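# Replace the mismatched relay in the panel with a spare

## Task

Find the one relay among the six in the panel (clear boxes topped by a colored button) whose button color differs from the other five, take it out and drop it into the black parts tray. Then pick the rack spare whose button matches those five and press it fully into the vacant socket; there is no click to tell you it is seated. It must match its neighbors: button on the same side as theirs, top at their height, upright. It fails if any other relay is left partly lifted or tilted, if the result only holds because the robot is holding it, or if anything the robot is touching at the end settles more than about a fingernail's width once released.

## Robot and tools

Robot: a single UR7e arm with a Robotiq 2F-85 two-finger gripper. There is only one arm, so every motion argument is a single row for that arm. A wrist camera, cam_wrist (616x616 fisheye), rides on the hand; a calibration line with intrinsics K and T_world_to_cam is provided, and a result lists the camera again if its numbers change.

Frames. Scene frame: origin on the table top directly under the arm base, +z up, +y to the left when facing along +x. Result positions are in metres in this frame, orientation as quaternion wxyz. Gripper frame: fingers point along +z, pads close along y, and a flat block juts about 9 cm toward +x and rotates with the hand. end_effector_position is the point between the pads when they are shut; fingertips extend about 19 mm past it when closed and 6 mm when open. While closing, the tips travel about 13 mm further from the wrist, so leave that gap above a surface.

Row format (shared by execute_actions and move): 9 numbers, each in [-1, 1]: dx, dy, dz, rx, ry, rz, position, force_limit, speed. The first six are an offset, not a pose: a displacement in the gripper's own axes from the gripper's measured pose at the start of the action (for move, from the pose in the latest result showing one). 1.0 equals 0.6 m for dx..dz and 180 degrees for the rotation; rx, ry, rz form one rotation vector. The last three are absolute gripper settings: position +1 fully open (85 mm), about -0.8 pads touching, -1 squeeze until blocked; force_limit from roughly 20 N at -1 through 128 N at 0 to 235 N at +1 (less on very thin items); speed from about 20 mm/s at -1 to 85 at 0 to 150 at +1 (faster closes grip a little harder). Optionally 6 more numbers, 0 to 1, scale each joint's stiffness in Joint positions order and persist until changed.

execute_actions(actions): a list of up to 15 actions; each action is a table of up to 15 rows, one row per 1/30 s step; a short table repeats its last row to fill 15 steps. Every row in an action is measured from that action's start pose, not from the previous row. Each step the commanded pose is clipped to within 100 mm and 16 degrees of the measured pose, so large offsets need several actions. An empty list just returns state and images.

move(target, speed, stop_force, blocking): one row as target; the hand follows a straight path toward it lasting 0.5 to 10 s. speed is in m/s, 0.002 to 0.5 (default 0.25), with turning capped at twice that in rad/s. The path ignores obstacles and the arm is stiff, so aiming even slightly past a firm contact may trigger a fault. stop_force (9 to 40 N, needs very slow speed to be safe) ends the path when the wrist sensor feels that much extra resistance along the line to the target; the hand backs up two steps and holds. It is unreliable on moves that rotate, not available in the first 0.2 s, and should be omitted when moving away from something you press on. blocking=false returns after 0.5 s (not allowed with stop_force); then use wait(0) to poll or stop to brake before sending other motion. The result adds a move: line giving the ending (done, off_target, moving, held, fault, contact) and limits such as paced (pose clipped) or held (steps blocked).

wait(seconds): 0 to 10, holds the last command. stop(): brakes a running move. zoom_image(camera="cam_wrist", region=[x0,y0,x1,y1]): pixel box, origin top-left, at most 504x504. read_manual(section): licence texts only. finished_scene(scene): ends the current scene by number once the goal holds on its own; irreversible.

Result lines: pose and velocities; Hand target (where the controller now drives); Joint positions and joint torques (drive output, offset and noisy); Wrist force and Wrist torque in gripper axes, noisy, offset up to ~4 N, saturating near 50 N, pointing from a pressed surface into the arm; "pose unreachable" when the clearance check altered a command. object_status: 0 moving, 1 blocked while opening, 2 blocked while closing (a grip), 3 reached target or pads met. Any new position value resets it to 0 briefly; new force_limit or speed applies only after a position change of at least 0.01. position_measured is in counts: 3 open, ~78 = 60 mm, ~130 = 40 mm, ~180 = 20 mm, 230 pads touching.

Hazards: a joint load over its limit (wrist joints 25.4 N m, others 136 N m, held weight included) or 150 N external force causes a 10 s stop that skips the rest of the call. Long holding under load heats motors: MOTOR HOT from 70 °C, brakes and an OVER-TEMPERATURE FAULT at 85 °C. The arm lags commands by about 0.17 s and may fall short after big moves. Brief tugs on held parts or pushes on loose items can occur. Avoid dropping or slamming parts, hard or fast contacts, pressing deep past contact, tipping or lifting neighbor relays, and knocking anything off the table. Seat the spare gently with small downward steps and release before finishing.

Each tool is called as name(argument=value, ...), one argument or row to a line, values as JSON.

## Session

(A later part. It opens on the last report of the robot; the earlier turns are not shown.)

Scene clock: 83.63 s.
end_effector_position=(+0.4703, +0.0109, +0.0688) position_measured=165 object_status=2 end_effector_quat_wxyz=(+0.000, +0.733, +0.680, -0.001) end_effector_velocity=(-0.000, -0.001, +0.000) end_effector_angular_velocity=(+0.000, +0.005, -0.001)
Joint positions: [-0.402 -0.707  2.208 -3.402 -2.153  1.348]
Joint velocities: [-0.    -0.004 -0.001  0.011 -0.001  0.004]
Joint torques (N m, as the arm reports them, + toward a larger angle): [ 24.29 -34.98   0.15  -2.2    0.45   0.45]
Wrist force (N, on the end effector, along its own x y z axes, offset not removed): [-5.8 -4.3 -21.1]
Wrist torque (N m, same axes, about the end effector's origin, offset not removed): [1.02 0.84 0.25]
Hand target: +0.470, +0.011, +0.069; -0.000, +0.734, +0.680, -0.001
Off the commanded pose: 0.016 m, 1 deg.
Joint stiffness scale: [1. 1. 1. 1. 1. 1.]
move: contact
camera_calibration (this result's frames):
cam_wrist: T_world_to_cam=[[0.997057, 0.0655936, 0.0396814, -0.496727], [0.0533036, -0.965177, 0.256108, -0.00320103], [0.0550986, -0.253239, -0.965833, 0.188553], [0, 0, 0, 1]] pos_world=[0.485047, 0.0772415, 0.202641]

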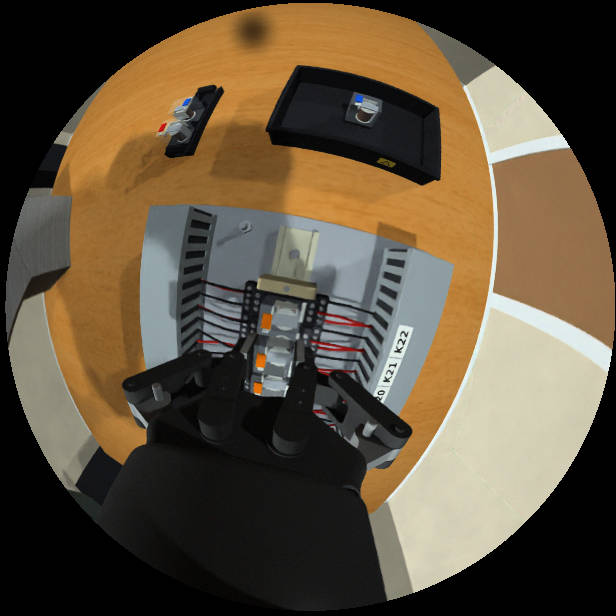

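move(
  target=[-0.003,-0.002,0.023,0.004,0,0.008,-1,-0.3,-0.6],
  speed=0.012,
)

zoom_image(
  camera="cam_wrist",
  region=[200,260,360,400],
)

Scene clock: 88.70 s.
end_effector_position=(+0.4701, +0.0111, +0.0637) position_measured=165 object_status=2 end_effector_quat_wxyz=(-0.000, +0.739, +0.674, -0.002) end_effector_velocity=(-0.000, +0.000, -0.000) end_effector_angular_velocity=(-0.001, +0.000, -0.002)
Joint positions: [-0.408 -0.694  2.202 -3.411 -2.151  1.359]
Joint velocities: [ 0.     0.001 -0.    -0.001 -0.001  0.002]
Joint torques (N m, as the arm reports them, + toward a larger angle): [ 13.42 -23.36  -6.02  -1.54   1.14   0.52]
Wrist force (N, on the end effector, along its own x y z axes, offset not removed): [-1.1 -14.6 -45.0]
Wrist torque (N m, same axes, about the end effector's origin, offset not removed): [0.01 0.07 -0.03]
Hand target: +0.469, +0.009, +0.055; -0.004, +0.742, +0.671, -0.005
Off the commanded pose: 0.009 m, 1 deg.
Joint stiffness scale: [1. 1. 1. 1. 1. 1.]
move: off_target
camera_calibration (this result's frames):
cam_wrist: T_world_to_cam=[[0.998046, 0.0492444, 0.0384505, -0.49653], [0.0377867, -0.965882, 0.25621, 0.0055531], [0.0497556, -0.254257, -0.965856, 0.186244], [0, 0, 0, 1]] pos_world=[0.486084, 0.0771689, 0.197554]

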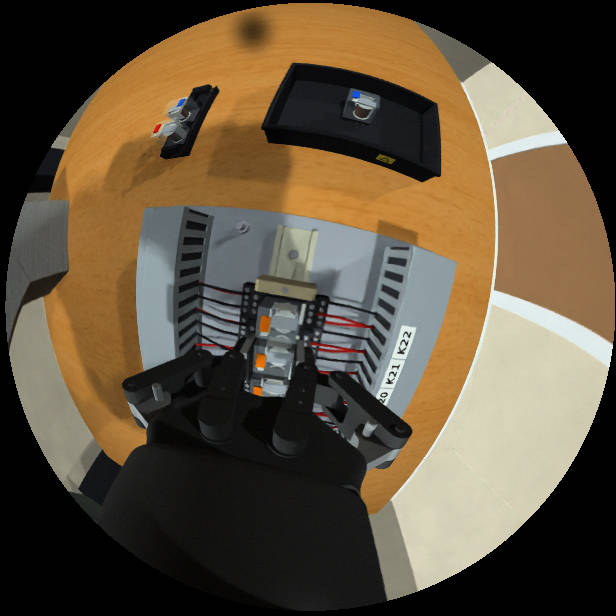

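Region (200, 260, 360, 400) of cam_wrist's 616x616 image, scaled by 3.150, with more detail than that image has; it fills the top 441 rows of this view, and the rest is white.

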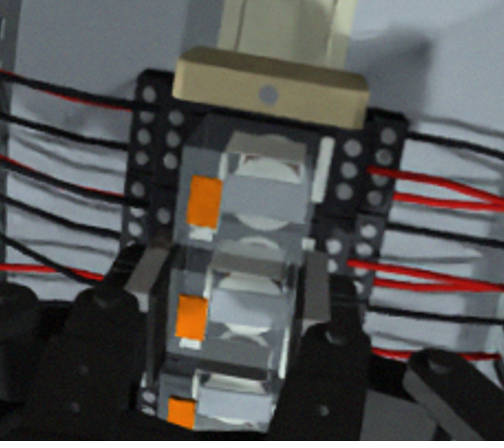

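execute_actions(
  actions=[
    [[-0.003,-0.005,0.021,0.004,0,0.002,-1,-0.3,-0.6]],
    [[-0.003,-0.005,0.021,0.004,0,0.002,-1,-0.3,-0.6]],
  ],
)

execute_actions(
  actions=[
    [[0,0,-0.002,0.001,0,0,-1,-0.3,-0.6]],
    [[0,0,0,0,0,0,0,-0.3,-0.3]],
  ],
)

move(
  target=[0,-0.003,-0.07,0,0,0,0,-0.3,0],
  speed=0.1,
)

move(
  target=[-0.12,0.13,-0.02,0,0,0,0,-0.3,0],
)

zoom_image(
  camera="cam_wrist",
  region=[120,170,280,370],
)

Scene clock: 95.63 s.
end_effector_position=(+0.4699, +0.0112, +0.0635) position_measured=165 object_status=2 end_effector_quat_wxyz=(+0.005, +0.738, +0.675, +0.001) end_effector_velocity=(+0.000, -0.001, +0.000) end_effector_angular_velocity=(-0.002, -0.002, -0.001)
Joint positions: [-0.408 -0.687  2.207 -3.436 -2.152  1.348]
Joint velocities: [-0.001 -0.001  0.    -0.002 -0.001 -0.001]
Joint torques (N m, as the arm reports them, + toward a larger angle): [  8.73 -17.15  -7.4   -1.12   1.92  -0.2 ]
Wrist force (N, on the end effector, along its own x y z axes, offset not removed): [-4.6 -23.6 -50.0]
Wrist torque (N m, same axes, about the end effector's origin, offset not removed): [0.70 0.32 0.19]
Hand target: +0.467, +0.010, +0.051; -0.002, +0.740, +0.672, -0.004
Off the commanded pose: 0.013 m, 1 deg.
Joint stiffness scale: [1. 1. 1. 1. 1. 1.]
camera_calibration (this result's frames):
cam_wrist: T_world_to_cam=[[0.997416, 0.0527674, 0.0487531, -0.496718], [0.0383143, -0.964756, 0.26034, 0.00517003], [0.0607723, -0.257799, -0.964285, 0.180828], [0, 0, 0, 1]] pos_world=[0.484247, 0.0778155, 0.19724]

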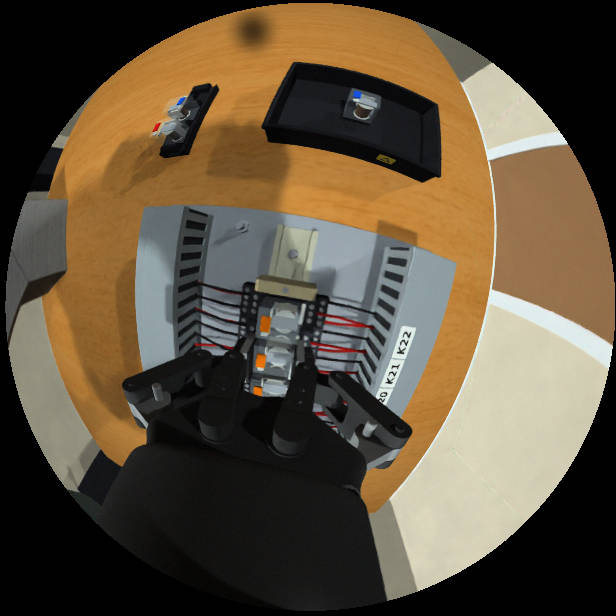

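Scene clock: 96.63 s.
end_effector_position=(+0.4695, +0.0112, +0.0640) position_measured=129 object_status=0 end_effector_quat_wxyz=(+0.003, +0.738, +0.675, +0.000) end_effector_velocity=(+0.000, +0.000, -0.000) end_effector_angular_velocity=(+0.001, -0.000, -0.000)
Joint positions: [-0.408 -0.69   2.207 -3.429 -2.152  1.351]
Joint velocities: [-0.     0.     0.    -0.     0.001  0.   ]
Joint torques (N m, as the arm reports them, + toward a larger angle): [ 25.62 -36.09   1.74  -2.32  -0.03   0.19]
Wrist force (N, on the end effector, along its own x y z axes, offset not removed): [0.4 3.2 -2.2]
Wrist torque (N m, same axes, about the end effector's origin, offset not removed): [0.57 -0.11 0.12]
Hand target: +0.470, +0.011, +0.064; +0.003, +0.738, +0.675, +0.000
Off the commanded pose: 0.000 m, 0 deg.
Joint stiffness scale: [1. 1. 1. 1. 1. 1.]
camera_calibration (this result's frames):
cam_wrist: T_world_to_cam=[[0.997615, 0.0519251, 0.0454681, -0.496237], [0.0384235, -0.965088, 0.259093, 0.00514195], [0.0573341, -0.256728, -0.964782, 0.182945], [0, 0, 0, 1]] pos_world=[0.484368, 0.0776968, 0.197733]

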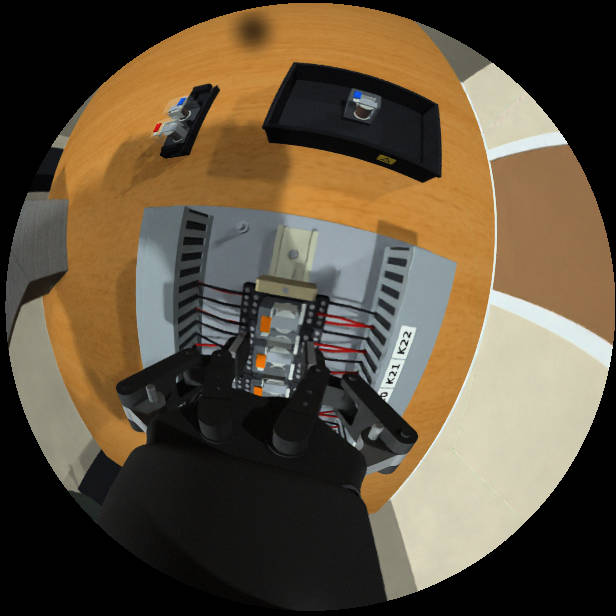

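Scene clock: 97.50 s.
end_effector_position=(+0.4702, +0.0102, +0.1054) position_measured=129 object_status=3 end_effector_quat_wxyz=(+0.005, +0.739, +0.674, +0.001) end_effector_velocity=(-0.005, +0.002, -0.002) end_effector_angular_velocity=(+0.003, +0.017, +0.002)
Joint positions: [-0.357 -0.797  2.248 -3.336 -2.168  1.41 ]
Joint velocities: [-0.001  0.001  0.001  0.019 -0.001  0.009]
Joint torques (N m, as the arm reports them, + toward a larger angle): [ 26.52 -35.9    4.51  -1.93  -0.22   0.4 ]
Wrist force (N, on the end effector, along its own x y z axes, offset not removed): [-0.4 0.0 0.0]
Wrist torque (N m, same axes, about the end effector's origin, offset not removed): [0.08 0.03 -0.03]
Hand target: +0.468, +0.012, +0.106; +0.003, +0.738, +0.675, +0.000
Off the commanded pose: 0.003 m, 0 deg.
Joint stiffness scale: [1. 1. 1. 1. 1. 1.]
move: done
camera_calibration (this result's frames):
cam_wrist: T_world_to_cam=[[0.997604, 0.0483966, 0.0494286, -0.499158], [0.0339435, -0.965056, 0.259835, -0.00455384], [0.0602765, -0.257534, -0.964387, 0.221169], [0, 0, 0, 1]] pos_world=[0.484786, 0.0767215, 0.239149]

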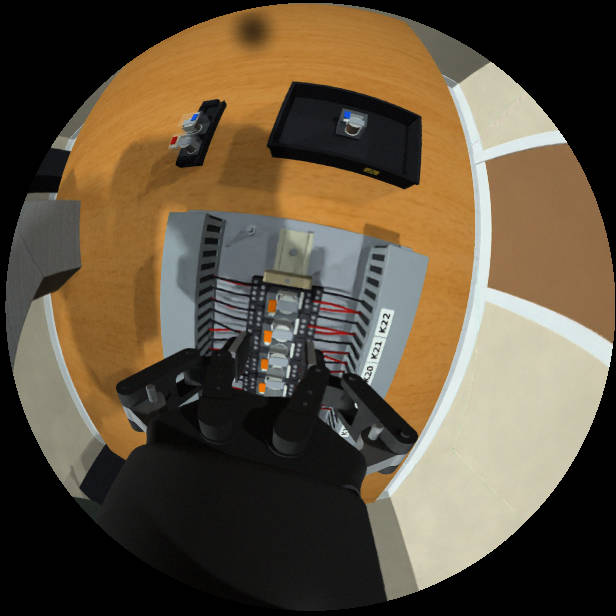

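Scene clock: 98.57 s.
end_effector_position=(+0.5394, -0.0675, +0.1189) position_measured=129 object_status=3 end_effector_quat_wxyz=(+0.005, +0.739, +0.674, +0.001) end_effector_velocity=(-0.000, +0.001, -0.001) end_effector_angular_velocity=(+0.003, +0.004, +0.004)
Joint positions: [-0.438 -0.927  2.104 -3.112 -2.141  1.317]
Joint velocities: [ 0.     0.001 -0.002  0.007  0.001 -0.   ]
Joint torques (N m, as the arm reports them, + toward a larger angle): [ 23.89 -37.97  -6.73  -1.83   0.45  -0.1 ]
Wrist force (N, on the end effector, along its own x y z axes, offset not removed): [-1.0 -0.8 -3.2]
Wrist torque (N m, same axes, about the end effector's origin, offset not removed): [-0.20 0.03 -0.10]
Hand target: +0.541, -0.069, +0.118; +0.005, +0.739, +0.674, +0.001
Off the commanded pose: 0.002 m, 0 deg.
Joint stiffness scale: [1. 1. 1. 1. 1. 1.]
move: done
camera_calibration (this result's frames):
cam_wrist: T_world_to_cam=[[0.997569, 0.0500061, 0.0485252, -0.564836], [0.0357337, -0.964991, 0.259837, -0.0864115], [0.0598198, -0.257471, -0.964433, 0.21031], [0, 0, 0, 1]] pos_world=[0.55397, -0.000992225, 0.252692]

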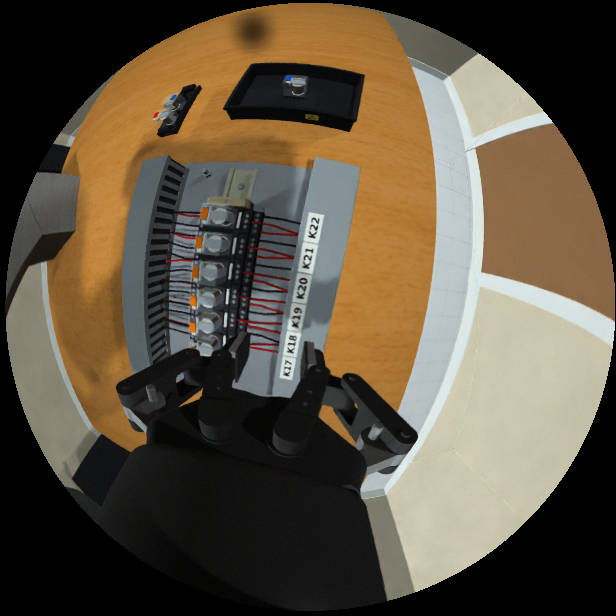

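Region (120, 170, 280, 370) of cam_wrist's 616x616 image, scaled by 2.520, with more detail than that image has; it fills the left 403 columns of this view, and the rest is white.

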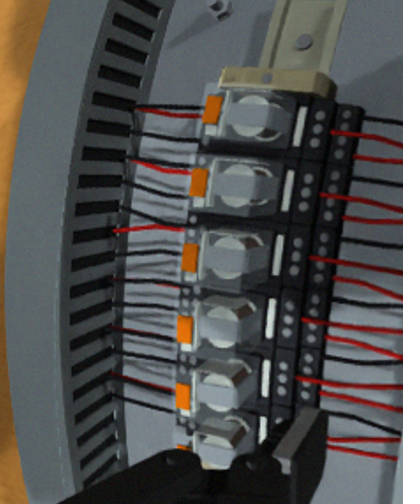

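finished_scene(
  scene=2,
)

The scene is finished: the task was done.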